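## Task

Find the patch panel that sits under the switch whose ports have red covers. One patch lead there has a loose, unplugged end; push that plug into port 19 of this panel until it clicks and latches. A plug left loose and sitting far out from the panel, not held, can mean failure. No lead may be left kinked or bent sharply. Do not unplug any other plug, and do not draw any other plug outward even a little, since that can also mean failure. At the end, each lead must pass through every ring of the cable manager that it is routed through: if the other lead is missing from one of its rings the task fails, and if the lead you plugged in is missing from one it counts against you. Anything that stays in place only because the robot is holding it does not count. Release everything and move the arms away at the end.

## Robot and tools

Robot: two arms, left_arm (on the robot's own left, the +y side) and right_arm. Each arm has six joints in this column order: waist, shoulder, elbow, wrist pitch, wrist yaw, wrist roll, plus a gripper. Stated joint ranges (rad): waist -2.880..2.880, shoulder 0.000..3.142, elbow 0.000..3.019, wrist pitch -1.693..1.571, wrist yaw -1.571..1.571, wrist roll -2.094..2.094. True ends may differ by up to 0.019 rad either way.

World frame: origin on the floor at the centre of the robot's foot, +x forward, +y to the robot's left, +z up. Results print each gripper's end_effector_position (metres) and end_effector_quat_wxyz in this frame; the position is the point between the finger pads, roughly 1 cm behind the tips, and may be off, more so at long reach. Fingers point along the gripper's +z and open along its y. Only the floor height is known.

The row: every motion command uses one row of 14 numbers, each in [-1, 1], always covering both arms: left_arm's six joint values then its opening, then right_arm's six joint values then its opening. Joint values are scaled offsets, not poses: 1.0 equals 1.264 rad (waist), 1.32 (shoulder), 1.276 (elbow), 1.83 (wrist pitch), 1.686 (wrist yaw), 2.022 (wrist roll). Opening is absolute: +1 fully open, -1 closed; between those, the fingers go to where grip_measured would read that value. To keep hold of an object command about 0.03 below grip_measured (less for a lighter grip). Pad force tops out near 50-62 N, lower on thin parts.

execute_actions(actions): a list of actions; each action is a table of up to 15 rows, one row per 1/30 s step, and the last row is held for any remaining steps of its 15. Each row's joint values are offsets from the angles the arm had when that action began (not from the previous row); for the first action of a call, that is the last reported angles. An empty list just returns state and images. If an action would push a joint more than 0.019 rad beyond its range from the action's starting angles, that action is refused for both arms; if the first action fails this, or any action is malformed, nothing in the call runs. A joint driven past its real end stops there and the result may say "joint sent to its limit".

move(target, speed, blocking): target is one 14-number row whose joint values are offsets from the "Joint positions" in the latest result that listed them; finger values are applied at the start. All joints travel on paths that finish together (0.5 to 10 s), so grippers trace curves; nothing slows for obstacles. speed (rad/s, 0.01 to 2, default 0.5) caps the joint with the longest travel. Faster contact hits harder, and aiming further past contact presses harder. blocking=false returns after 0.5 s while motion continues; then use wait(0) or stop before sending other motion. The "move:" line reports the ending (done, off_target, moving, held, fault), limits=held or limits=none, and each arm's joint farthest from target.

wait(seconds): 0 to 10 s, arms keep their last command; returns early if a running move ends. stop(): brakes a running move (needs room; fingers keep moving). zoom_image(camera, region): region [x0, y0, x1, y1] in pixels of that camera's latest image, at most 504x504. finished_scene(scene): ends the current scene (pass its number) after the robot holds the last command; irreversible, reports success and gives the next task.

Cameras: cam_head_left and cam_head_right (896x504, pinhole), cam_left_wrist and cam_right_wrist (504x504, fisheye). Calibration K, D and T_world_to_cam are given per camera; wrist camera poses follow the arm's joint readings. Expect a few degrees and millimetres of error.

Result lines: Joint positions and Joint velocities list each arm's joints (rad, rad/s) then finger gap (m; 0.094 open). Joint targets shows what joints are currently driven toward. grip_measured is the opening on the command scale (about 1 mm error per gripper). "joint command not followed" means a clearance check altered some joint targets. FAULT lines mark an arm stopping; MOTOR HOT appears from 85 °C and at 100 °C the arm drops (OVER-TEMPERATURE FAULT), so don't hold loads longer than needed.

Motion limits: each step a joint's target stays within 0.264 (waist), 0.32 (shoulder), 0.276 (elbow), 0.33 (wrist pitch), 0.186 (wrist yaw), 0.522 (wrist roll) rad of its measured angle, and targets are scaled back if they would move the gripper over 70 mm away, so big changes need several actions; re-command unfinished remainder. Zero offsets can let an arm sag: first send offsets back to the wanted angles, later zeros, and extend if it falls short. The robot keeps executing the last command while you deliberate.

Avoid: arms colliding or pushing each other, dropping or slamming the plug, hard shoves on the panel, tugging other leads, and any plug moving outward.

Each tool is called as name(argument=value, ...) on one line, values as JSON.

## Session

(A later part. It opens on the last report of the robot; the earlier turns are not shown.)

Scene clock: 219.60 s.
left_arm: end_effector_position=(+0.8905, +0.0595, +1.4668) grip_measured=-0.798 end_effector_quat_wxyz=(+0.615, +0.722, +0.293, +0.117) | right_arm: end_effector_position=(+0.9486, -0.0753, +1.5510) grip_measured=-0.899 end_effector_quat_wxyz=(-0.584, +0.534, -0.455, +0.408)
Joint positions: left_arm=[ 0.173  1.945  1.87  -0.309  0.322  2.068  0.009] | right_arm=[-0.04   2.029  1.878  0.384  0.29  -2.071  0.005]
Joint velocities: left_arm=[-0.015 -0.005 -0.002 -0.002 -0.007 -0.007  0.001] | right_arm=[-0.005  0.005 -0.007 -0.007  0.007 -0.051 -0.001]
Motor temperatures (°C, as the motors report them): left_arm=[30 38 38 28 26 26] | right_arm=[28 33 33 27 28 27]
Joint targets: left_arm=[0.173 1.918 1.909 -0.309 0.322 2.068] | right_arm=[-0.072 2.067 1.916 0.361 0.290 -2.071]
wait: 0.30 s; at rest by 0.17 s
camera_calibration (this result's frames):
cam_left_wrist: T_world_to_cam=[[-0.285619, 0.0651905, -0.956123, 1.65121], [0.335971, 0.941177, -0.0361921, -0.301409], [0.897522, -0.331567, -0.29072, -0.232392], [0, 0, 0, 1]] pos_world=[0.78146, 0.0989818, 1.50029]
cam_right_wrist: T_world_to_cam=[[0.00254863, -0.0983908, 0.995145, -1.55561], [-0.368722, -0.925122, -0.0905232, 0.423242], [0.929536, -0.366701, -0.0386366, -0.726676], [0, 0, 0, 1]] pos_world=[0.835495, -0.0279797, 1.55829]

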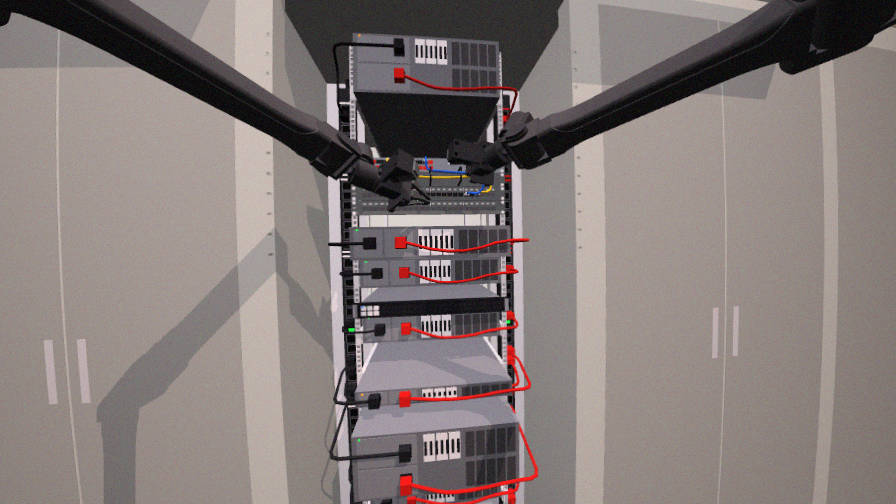

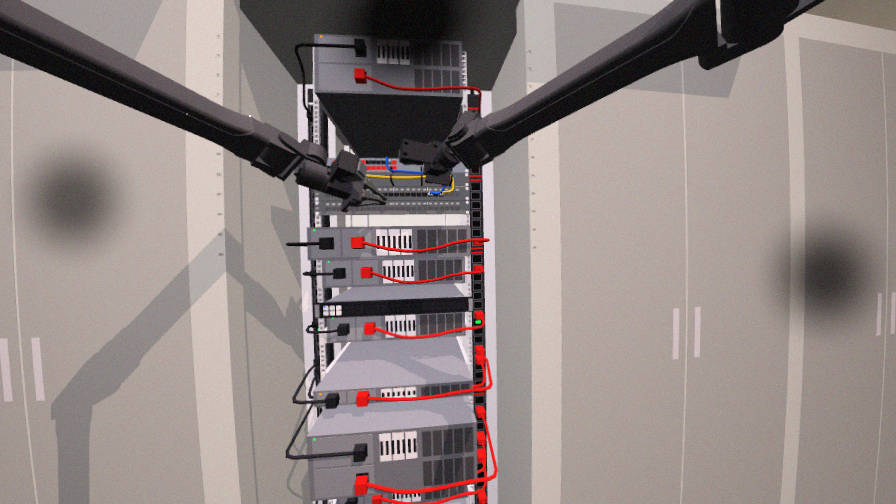

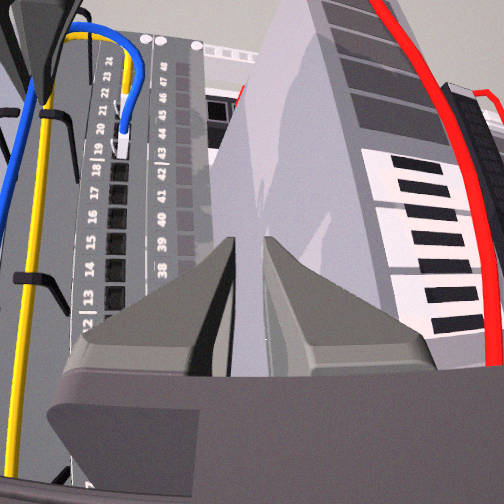

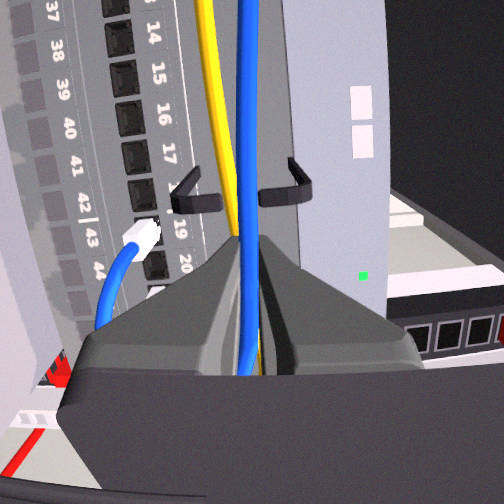

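execute_actions(actions=[[[0,-0.02,0.03,0,0,0,-0.8,-0.0255,0.0303,0.029,-0.0158,0,0,-0.915],[0,-0.02,0.03,0,0,0,-0.8,-0.0255,0.0303,0.029,-0.0158,0,0,-0.915],[0,-0.02,0.03,0,0,0,-0.8,-0.0255,0.0303,0.029,-0.0158,0,0,-0.915],[0,-0.02,0.03,0,0,0,-0.8,-0.0255,0.0303,0.029,-0.0158,0,0,-0.915],[0,-0.02,0.03,0,0,0,-0.8,-0.0267,0.0337,0.0367,-0.0182,-0.001,0,-0.915],[0,-0.02,0.03,0,0,0,-0.8,-0.0267,0.0337,0.0367,-0.0182,-0.001,0,-0.915],[0,-0.02,0.03,0,0,0,-0.8,-0.0278,0.037,0.0436,-0.0206,-0.002,0,-0.915],[0,-0.02,0.03,0,0,0,-0.8,-0.0278,0.037,0.0436,-0.0206,-0.002,0,-0.915],[0,-0.02,0.03,0,0,0,-0.8,-0.029,0.0404,0.0505,-0.023,-0.0025,0,-0.915],[0,-0.02,0.03,0,0,0,-0.8,-0.029,0.0404,0.0505,-0.023,-0.0025,0,-0.915],[0,-0.02,0.03,0,0,0,-0.8,-0.0301,0.0437,0.0574,-0.0254,-0.0034,0,-0.915],[0,-0.02,0.03,0,0,0,-0.8,-0.0301,0.0437,0.0574,-0.0254,-0.0034,0,-0.915],[0,-0.02,0.03,0,0,0,-0.8,-0.0313,0.0471,0.0643,-0.0278,-0.0042,0,-0.915]]])

wait(seconds=0.4)

Scene clock: 220.80 s.
left_arm: end_effector_position=(+0.8905, +0.0595, +1.4668) grip_measured=-0.798 end_effector_quat_wxyz=(+0.615, +0.722, +0.293, +0.117) | right_arm: end_effector_position=(+0.9573, -0.0754, +1.5535) grip_measured=-0.899 end_effector_quat_wxyz=(-0.584, +0.535, -0.454, +0.408)
Joint positions: left_arm=[ 0.173  1.945  1.87  -0.309  0.322  2.068  0.009] | right_arm=[-0.044  2.047  1.921  0.358  0.284 -2.071  0.005]
Joint velocities: left_arm=[-0.015  0.005 -0.012  0.002 -0.066 -0.066  0.   ] | right_arm=[-0.034  0.034  0.081 -0.046 -0.022 -0.007 -0.001]
Motor temperatures (°C, as the motors report them): left_arm=[30 38 38 28 26 26] | right_arm=[28 33 33 27 28 27]
Joint targets: left_arm=[0.173 1.918 1.909 -0.309 0.322 2.068] | right_arm=[-0.079 2.091 1.961 0.333 0.283 -2.071]
camera_calibration (this result's frames):
cam_left_wrist: T_world_to_cam=[[-0.285619, 0.0651905, -0.956123, 1.65121], [0.335971, 0.941177, -0.0361921, -0.301409], [0.897522, -0.331567, -0.29072, -0.232392], [0, 0, 0, 1]] pos_world=[0.78146, 0.0989818, 1.50029]
cam_right_wrist: T_world_to_cam=[[0.00212707, -0.0971409, 0.995268, -1.55786], [-0.367008, -0.925894, -0.0895854, 0.423412], [0.930215, -0.365081, -0.0376209, -0.736826], [0, 0, 0, 1]] pos_world=[0.844116, -0.028298, 1.5607]

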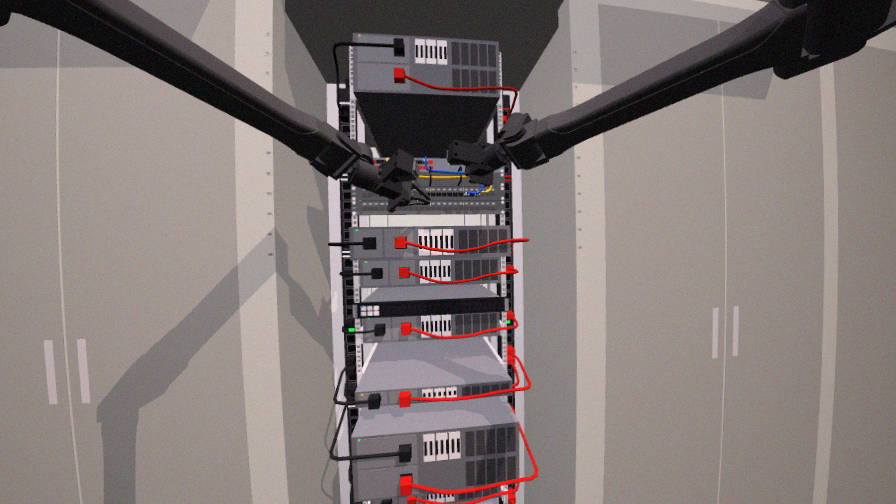

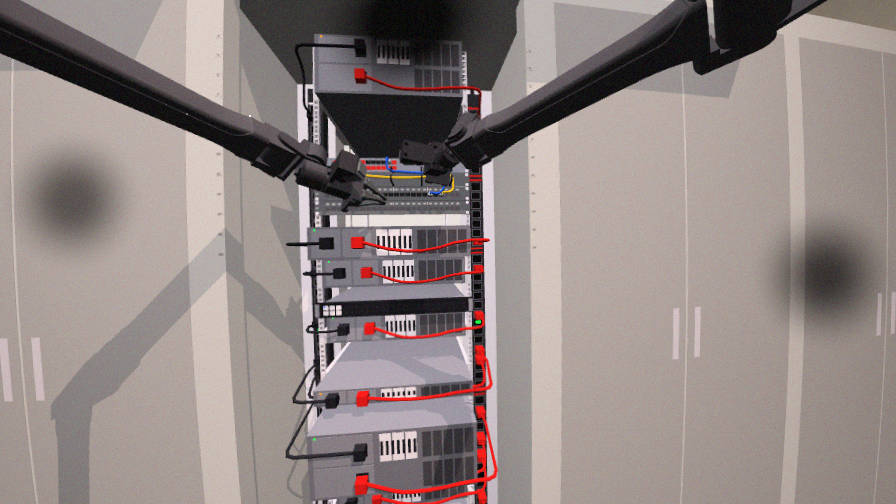

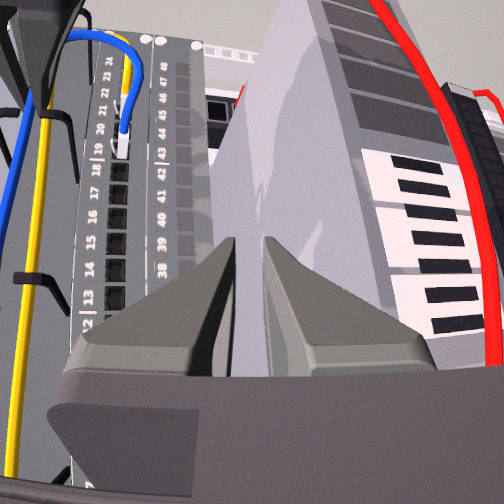

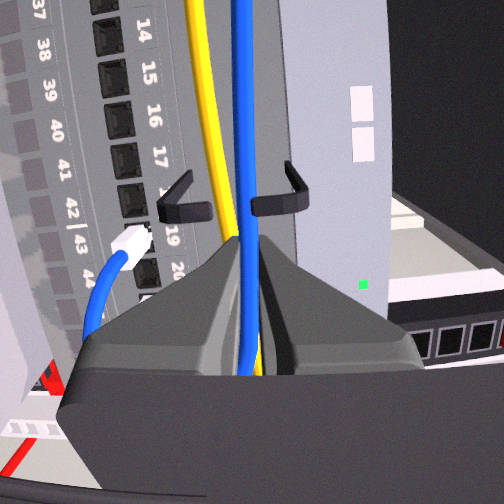

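Scene clock: 221.20 s.
left_arm: end_effector_position=(+0.8905, +0.0595, +1.4668) grip_measured=-0.798 end_effector_quat_wxyz=(+0.615, +0.722, +0.293, +0.117) | right_arm: end_effector_position=(+0.9587, -0.0766, +1.5521) grip_measured=-0.899 end_effector_quat_wxyz=(-0.583, +0.536, -0.454, +0.408)
Joint positions: left_arm=[ 0.173  1.945  1.87  -0.309  0.322  2.068  0.009] | right_arm=[-0.047  2.048  1.923  0.356  0.284 -2.071  0.005]
Joint velocities: left_arm=[-0.005 -0.005 -0.017 -0.007 -0.022  0.037 -0.   ] | right_arm=[ 0.005 -0.005 -0.002 -0.012  0.051 -0.022 -0.   ]
Motor temperatures (°C, as the motors report them): left_arm=[30 38 38 28 26 26] | right_arm=[28 33 33 27 28 27]
Joint targets: left_arm=[0.173 1.918 1.909 -0.309 0.322 2.068] | right_arm=[-0.079 2.091 1.960 0.333 0.283 -2.071]
wait: 0.40 s; at rest by 0.23 s
camera_calibration (this result's frames):
cam_left_wrist: T_world_to_cam=[[-0.285619, 0.0651905, -0.956123, 1.65121], [0.335971, 0.941177, -0.0361921, -0.301409], [0.897522, -0.331567, -0.29072, -0.232392], [0, 0, 0, 1]] pos_world=[0.78146, 0.0989818, 1.50029]
cam_right_wrist: T_world_to_cam=[[0.0035309, -0.0958287, 0.995392, -1.55796], [-0.368083, -0.925637, -0.0878077, 0.421029], [0.929786, -0.366077, -0.0385413, -0.736762], [0, 0, 0, 1]] pos_world=[0.845505, -0.0292888, 1.55935]

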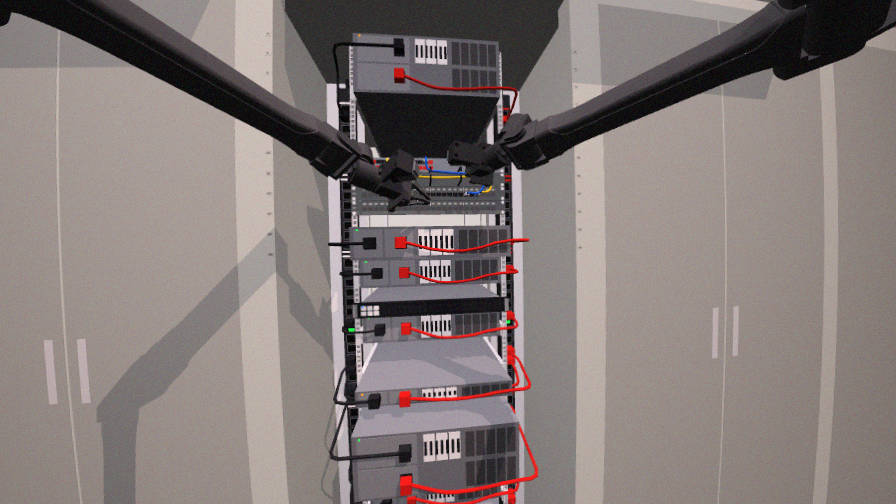

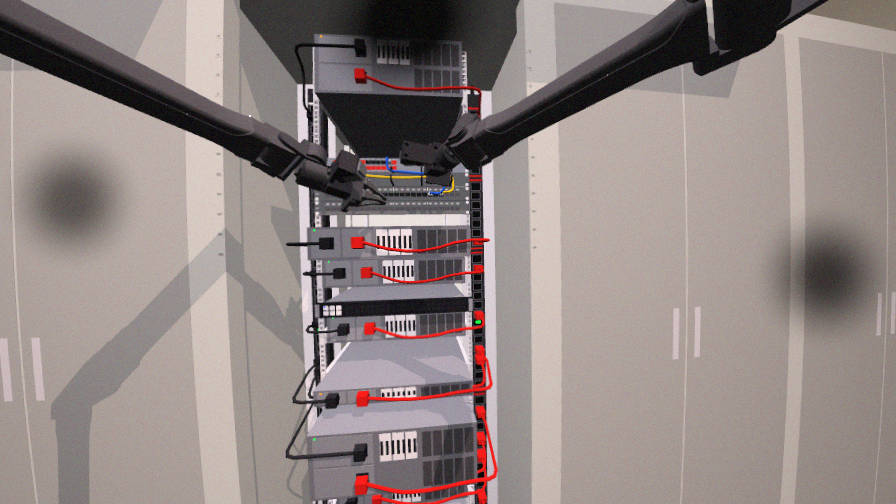

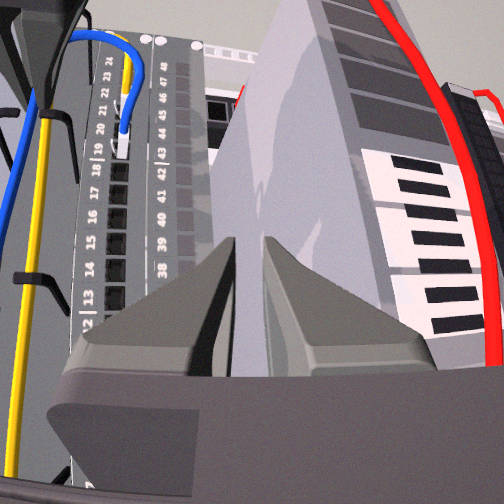

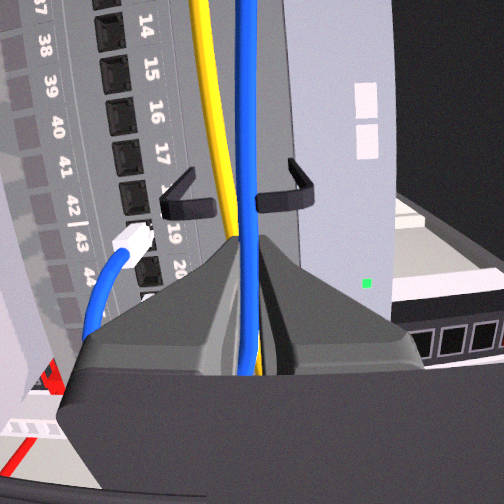

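execute_actions(actions=[[[0,-0.02,0.03,0,0,0,-0.8,-0.0265,0.035,0.030,-0.014,-0.001,0,-0.915],[0,-0.02,0.03,0,0,0,-0.8,-0.0265,0.035,0.036,-0.015,-0.001,0,-0.915],[0,-0.02,0.03,0,0,0,-0.8,-0.0277,0.0385,0.036,-0.015,-0.002,0,-0.915],[0,-0.02,0.03,0,0,0,-0.8,-0.0277,0.0385,0.043,-0.0174,-0.002,0,-0.915],[0,-0.02,0.03,0,0,0,-0.8,-0.0289,0.042,0.043,-0.0174,-0.003,0,-0.915],[0,-0.02,0.03,0,0,0,-0.8,-0.0289,0.042,0.05,-0.02,-0.003,0,-0.915],[0,-0.02,0.03,0,0,0,-0.8,-0.030,0.0455,0.05,-0.02,-0.004,0,-0.915],[0,-0.02,0.03,0,0,0,-0.8,-0.030,0.0455,0.057,-0.0224,-0.004,0,-0.915]],[[0,-0.02,0.03,0,0,0,-0.8,-0.015,0.02,0.034,-0.008,0,0,-0.915],[0,-0.02,0.03,0,0,0,-0.8,-0.015,0.02,0.037,-0.008,0,0,-0.915],[0,-0.02,0.03,0,0,0,-0.8,-0.015,0.02,0.040,-0.008,0,0,-0.915]]])

Scene clock: 222.80 s.
left_arm: end_effector_position=(+0.8905, +0.0595, +1.4668) grip_measured=-0.798 end_effector_quat_wxyz=(+0.615, +0.722, +0.293, +0.117) | right_arm: end_effector_position=(+0.9685, -0.0797, +1.5595) grip_measured=-0.899 end_effector_quat_wxyz=(-0.586, +0.530, -0.454, +0.411)
Joint positions: left_arm=[ 0.173  1.945  1.87  -0.309  0.322  2.068  0.009] | right_arm=[-0.051  2.066  1.973  0.338  0.277 -2.071  0.005]
Joint velocities: left_arm=[-0.024 -0.005  0.017 -0.007 -0.007 -0.051  0.001] | right_arm=[ 0.005 -0.024  0.007  0.012 -0.037  0.037 -0.002]
Motor temperatures (°C, as the motors report them): left_arm=[30 38 38 28 26 26] | right_arm=[28 33 34 27 28 27]
Joint targets: left_arm=[0.173 1.918 1.909 -0.309 0.322 2.068] | right_arm=[-0.070 2.093 2.010 0.323 0.277 -2.071]
camera_calibration (this result's frames):
cam_left_wrist: T_world_to_cam=[[-0.285619, 0.0651905, -0.956123, 1.65121], [0.335971, 0.941177, -0.0361921, -0.301409], [0.897522, -0.331567, -0.29072, -0.232392], [0, 0, 0, 1]] pos_world=[0.78146, 0.0989818, 1.50029]
cam_right_wrist: T_world_to_cam=[[-0.00772977, -0.101438, 0.994812, -1.55428], [-0.372571, -0.92292, -0.0970027, 0.441309], [0.927971, -0.371388, -0.0306591, -0.757771], [0, 0, 0, 1]] pos_world=[0.855594, -0.0317985, 1.5658]

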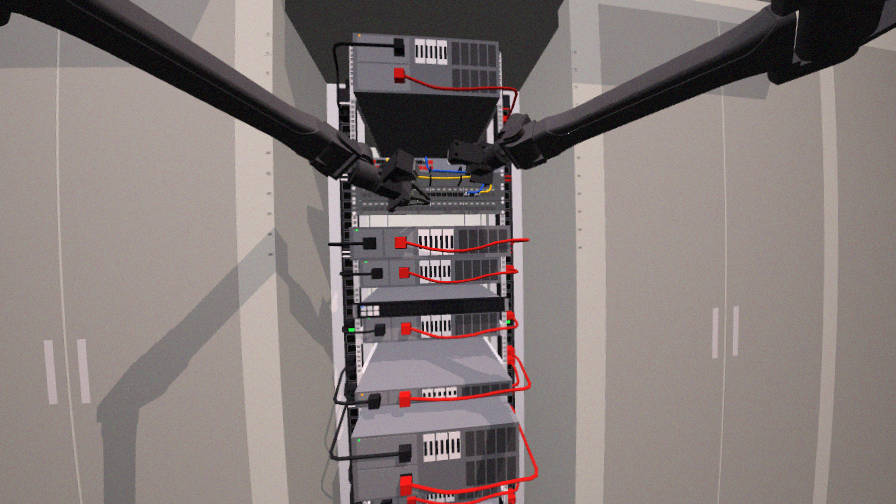

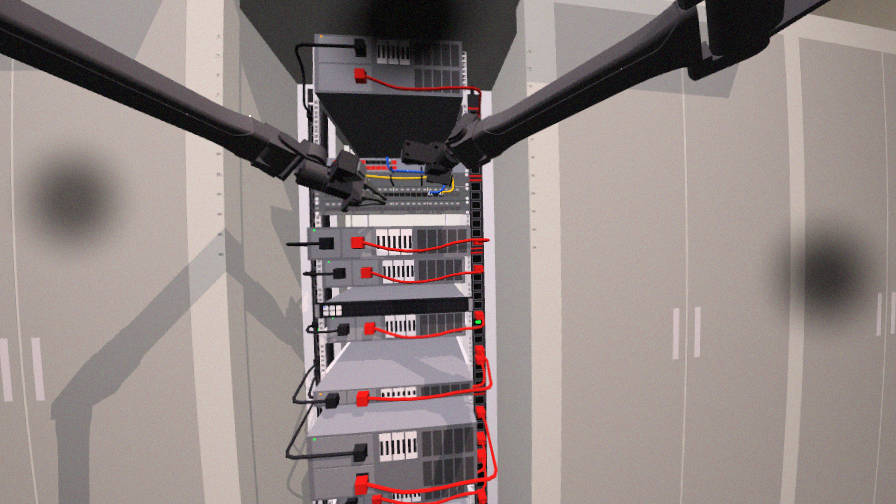

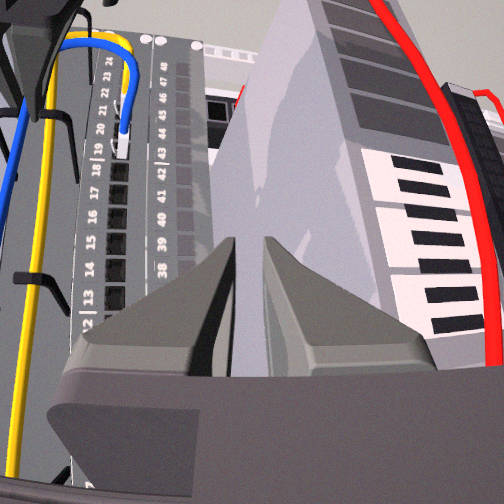

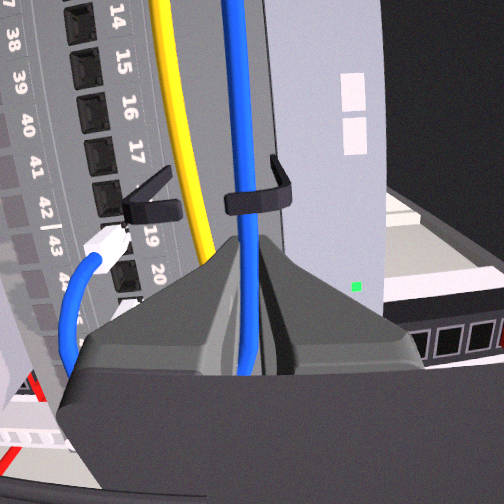

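execute_actions(actions=[[[0,-0.02,0.03,0,0,0,-0.8,0,0.005,0.02,0,0,0,-0.8],[0,-0.02,0.03,0,0,0,-0.8,0,0.005,0.02,0,0,0,-0.8],[0,-0.02,0.03,0,0,0,-0.8,0,0.005,0.02,0,0,0,-0.8],[0,-0.02,0.03,0,0,0,-0.8,0,0.005,0.02,0,0,0,-0.8],[0,-0.02,0.03,0,0,0,-0.8,0,0.005,0.02,0,0,0,-0.8],[0,-0.02,0.03,0,0,0,-0.8,0,0.005,0.02,0,0,0,-0.72]]])

move(target=[0,-0.02,0.03,0,0,0,-0.8,0.032,-0.14,-0.232,0.082,0.021,0,-0.72], speed=0.2)

Scene clock: 223.93 s.
left_arm: end_effector_position=(+0.8905, +0.0595, +1.4668) grip_measured=-0.798 end_effector_quat_wxyz=(+0.615, +0.722, +0.293, +0.117) | right_arm: end_effector_position=(+0.9685, -0.0797, +1.5595) grip_measured=-0.722 end_effector_quat_wxyz=(-0.586, +0.530, -0.454, +0.411)
Joint positions: left_arm=[ 0.173  1.945  1.87  -0.309  0.322  2.068  0.009] | right_arm=[-0.051  2.066  1.973  0.338  0.277 -2.071  0.013]
Joint velocities: left_arm=[-0.005 -0.005 -0.002 -0.022 -0.066  0.051  0.001] | right_arm=[ 0.005 -0.005 -0.002 -0.012 -0.022 -0.051  0.   ]
Motor temperatures (°C, as the motors report them): left_arm=[30 38 38 28 26 26] | right_arm=[28 33 34 27 28 27]
Joint targets: left_arm=[0.173 1.918 1.909 -0.309 0.322 2.068] | right_arm=[-0.051 2.073 1.998 0.338 0.277 -2.071]
camera_calibration (this result's frames):
cam_left_wrist: T_world_to_cam=[[-0.285619, 0.0651905, -0.956123, 1.65121], [0.335971, 0.941177, -0.0361921, -0.301409], [0.897522, -0.331567, -0.29072, -0.232392], [0, 0, 0, 1]] pos_world=[0.78146, 0.0989818, 1.50029]
cam_right_wrist: T_world_to_cam=[[-0.00772977, -0.101438, 0.994812, -1.55428], [-0.372571, -0.92292, -0.0970027, 0.441309], [0.927971, -0.371388, -0.0306591, -0.757771], [0, 0, 0, 1]] pos_world=[0.855594, -0.0317985, 1.5658]

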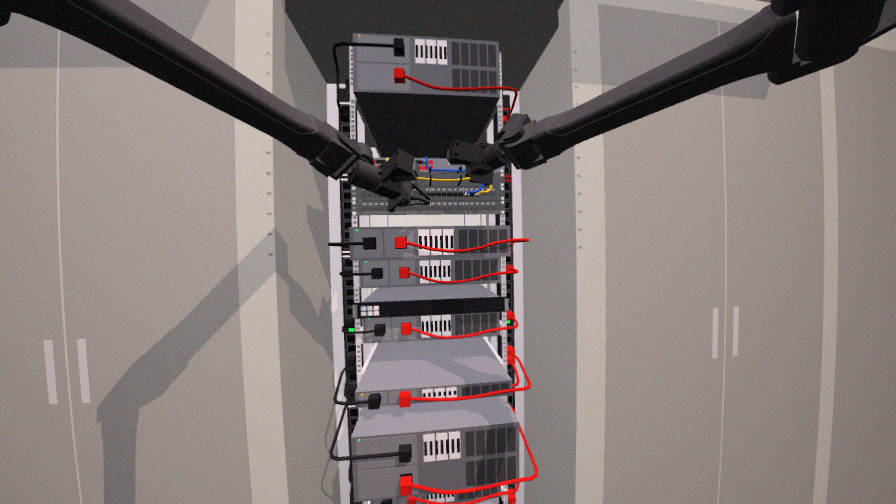

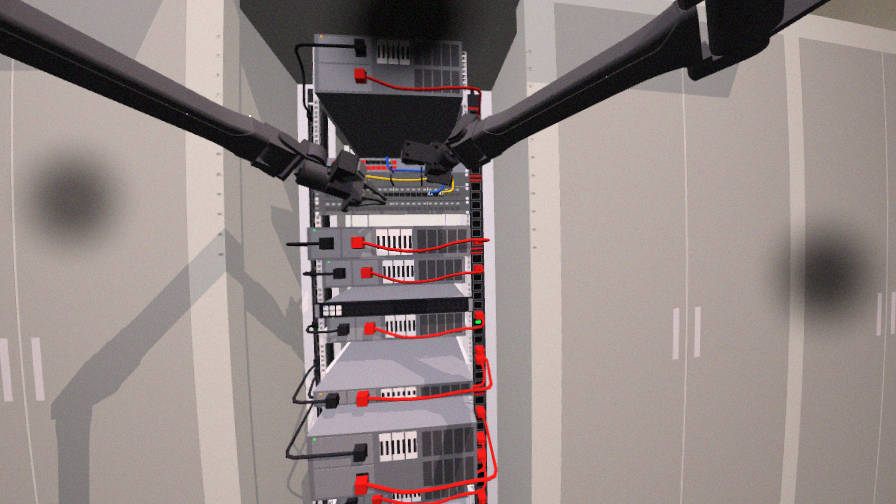

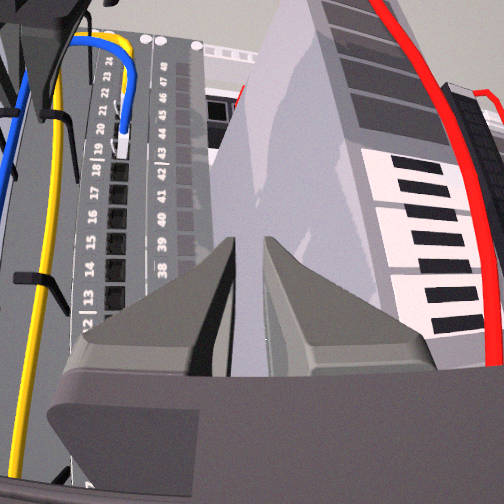

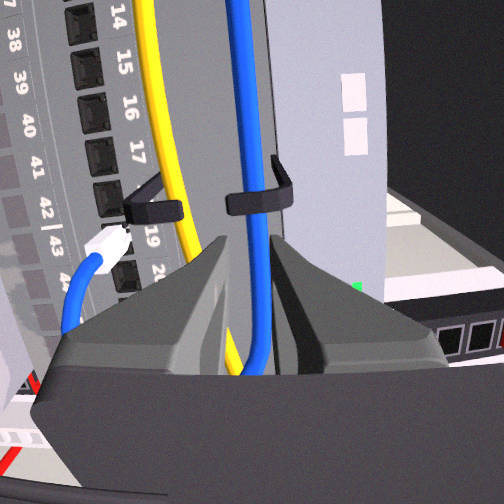

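Scene clock: 225.80 s.
left_arm: end_effector_position=(+0.8905, +0.0595, +1.4668) grip_measured=-0.798 end_effector_quat_wxyz=(+0.615, +0.722, +0.293, +0.117) | right_arm: end_effector_position=(+0.9074, -0.0997, +1.5581) grip_measured=-0.722 end_effector_quat_wxyz=(-0.584, +0.530, -0.458, +0.410)
Joint positions: left_arm=[ 0.173  1.945  1.87  -0.309  0.322  2.068  0.009] | right_arm=[-0.027  1.899  1.678  0.465  0.309 -2.071  0.013]
Joint velocities: left_arm=[-0.005 -0.015  0.002  0.002  0.022  0.007 -0.001] | right_arm=[-0.015  0.005 -0.007 -0.007  0.051  0.081  0.   ]
Motor temperatures (°C, as the motors report them): left_arm=[30 38 38 28 26 26] | right_arm=[28 33 34 27 28 27]
Joint targets: left_arm=[0.173 1.918 1.909 -0.309 0.322 2.068] | right_arm=[-0.011 1.882 1.677 0.488 0.313 -2.071]
move: off_target (left_arm, right_arm); limits=none; left_arm: farthest joint: the elbow, 0.038 radians from its target (0.038 radians at the start); right_arm: farthest joint: the wrist pitch, 0.023 radians from its target (0.150 radians at the start)
camera_calibration (this result's frames):
cam_left_wrist: T_world_to_cam=[[-0.285619, 0.0651905, -0.956123, 1.65121], [0.335971, 0.941177, -0.0361921, -0.301409], [0.897522, -0.331567, -0.29072, -0.232392], [0, 0, 0, 1]] pos_world=[0.78146, 0.0989818, 1.50029]
cam_right_wrist: T_world_to_cam=[[-0.00096833, -0.105275, 0.994443, -1.56138], [-0.378176, -0.920551, -0.0978206, 0.406545], [0.925733, -0.376169, -0.038921, -0.694081], [0, 0, 0, 1]] pos_world=[0.794768, -0.0512208, 1.56546]

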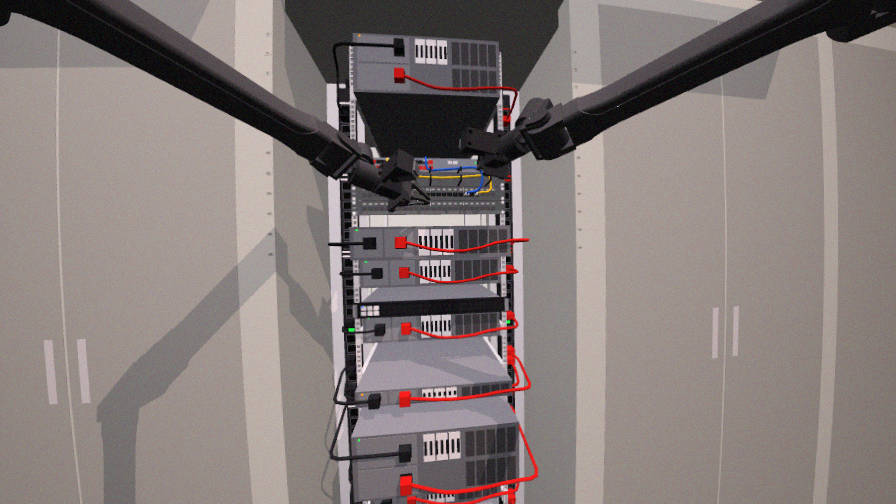

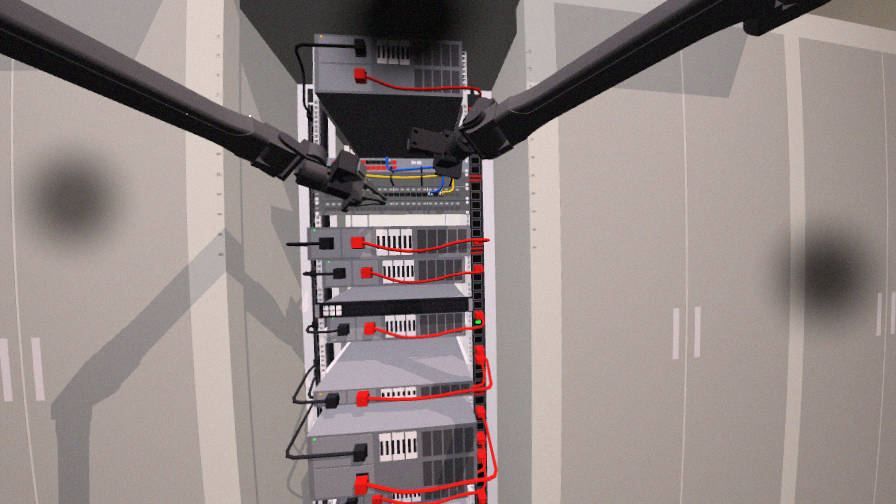

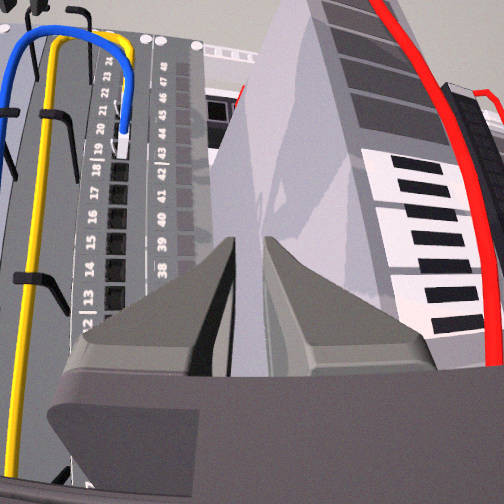

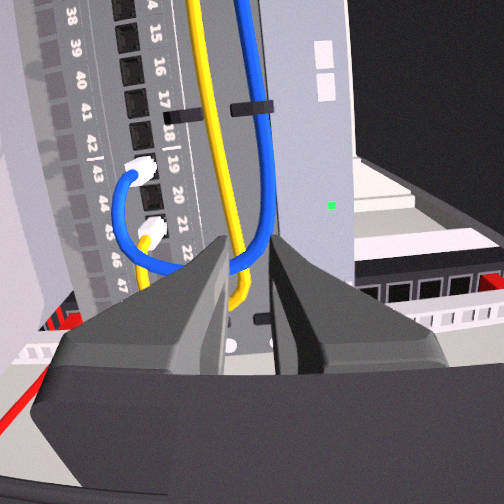

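Retreat both arms and check overall.

move(target=[-0.02,-0.15,-0.22,0.07,0,0,-0.8,0.05,-0.15,-0.22,0.04,-0.1,0,-0.72], speed=0.4)

zoom_image(camera="cam_head_left", region=[340, 140, 520, 220])

Scene clock: 227.33 s.
left_arm: end_effector_position=(+0.8300, +0.0886, +1.4694) grip_measured=-0.798 end_effector_quat_wxyz=(+0.618, +0.720, +0.292, +0.120) | right_arm: end_effector_position=(+0.8162, -0.0898, +1.5876) grip_measured=-0.722 end_effector_quat_wxyz=(-0.648, +0.547, -0.381, +0.368)
Joint positions: left_arm=[ 0.171  1.762  1.587 -0.198  0.322  2.068  0.009] | right_arm=[ 0.026  1.707  1.4    0.516  0.143 -2.071  0.013]
Joint velocities: left_arm=[-0.005 -0.005 -0.012  0.002  0.007  0.037 -0.   ] | right_arm=[-0.005 -0.015  0.007 -0.002 -0.022 -0.007 -0.001]
Motor temperatures (°C, as the motors report them): left_arm=[30 38 38 28 26 26] | right_arm=[28 33 33 27 28 27]
Joint targets: left_arm=[0.148 1.747 1.589 -0.181 0.322 2.068] | right_arm=[0.036 1.702 1.398 0.538 0.140 -2.071]
move: off_target (left_arm, right_arm); limits=none; left_arm: farthest joint: the waist, 0.023 radians from its target (0.025 radians at the start); right_arm: farthest joint: the wrist pitch, 0.022 radians from its target (0.074 radians at the start)
camera_calibration (this result's frames):
cam_left_wrist: T_world_to_cam=[[-0.27791, 0.0601922, -0.958719, 1.63245], [0.33338, 0.942047, -0.0374935, -0.304367], [0.900902, -0.330037, -0.281871, -0.183684], [0, 0, 0, 1]] pos_world=[0.720626, 0.127845, 1.50187]
cam_right_wrist: T_world_to_cam=[[-0.0669797, -0.134972, 0.988583, -1.52926], [-0.176707, -0.973541, -0.144891, 0.289587], [0.981982, -0.184394, 0.041357, -0.760896], [0, 0, 0, 1]] pos_world=[0.695929, -0.0647867, 1.58523]

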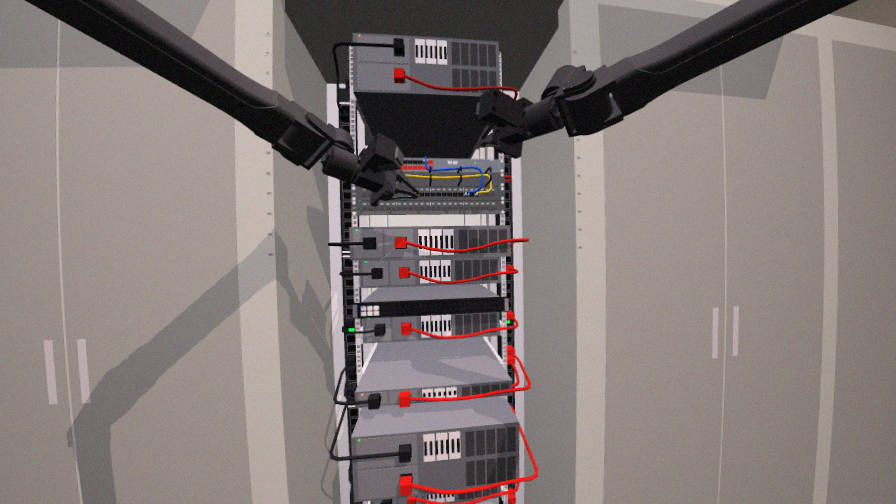

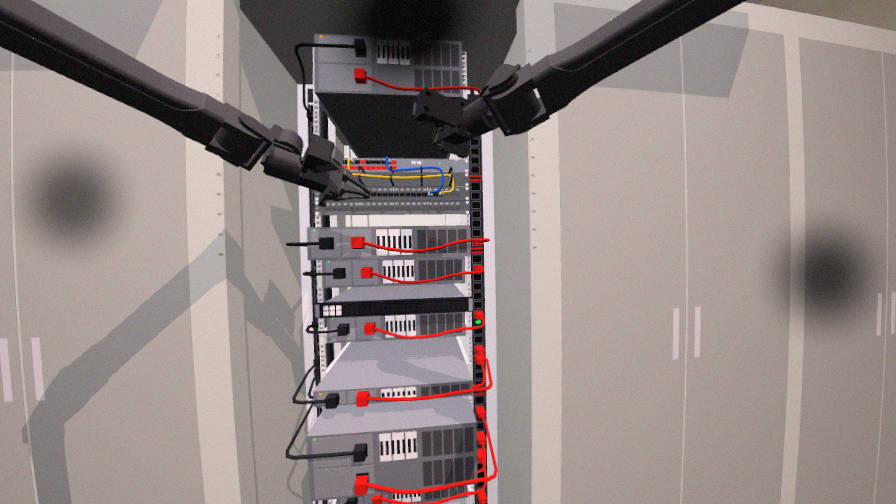

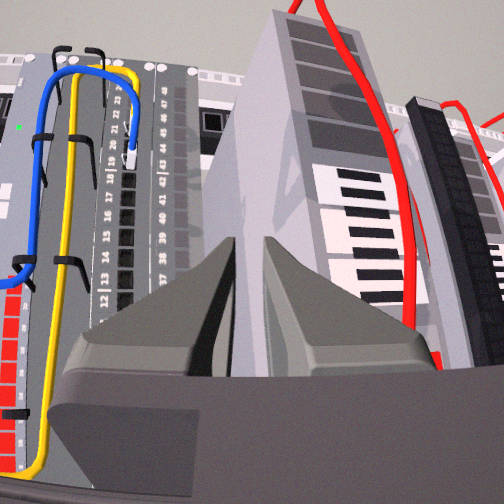

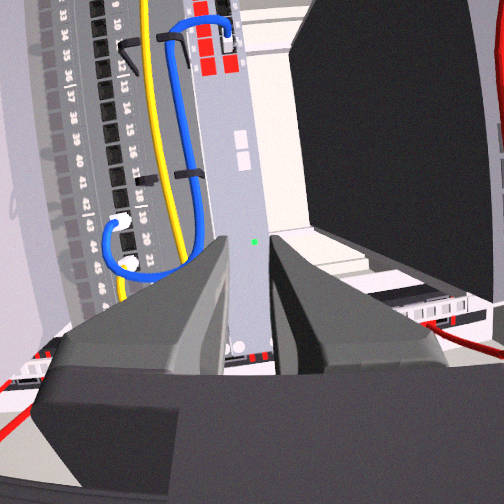

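Region (340, 140, 520, 220) of cam_head_left's 896x504 image, scaled by 2.800, with more detail than that image has.

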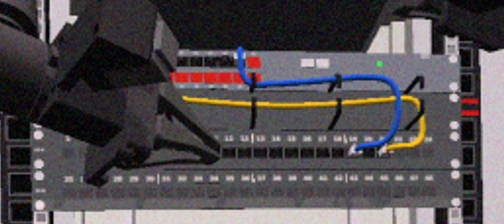

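finished_scene(scene=1)

The scene is finished: the task was done.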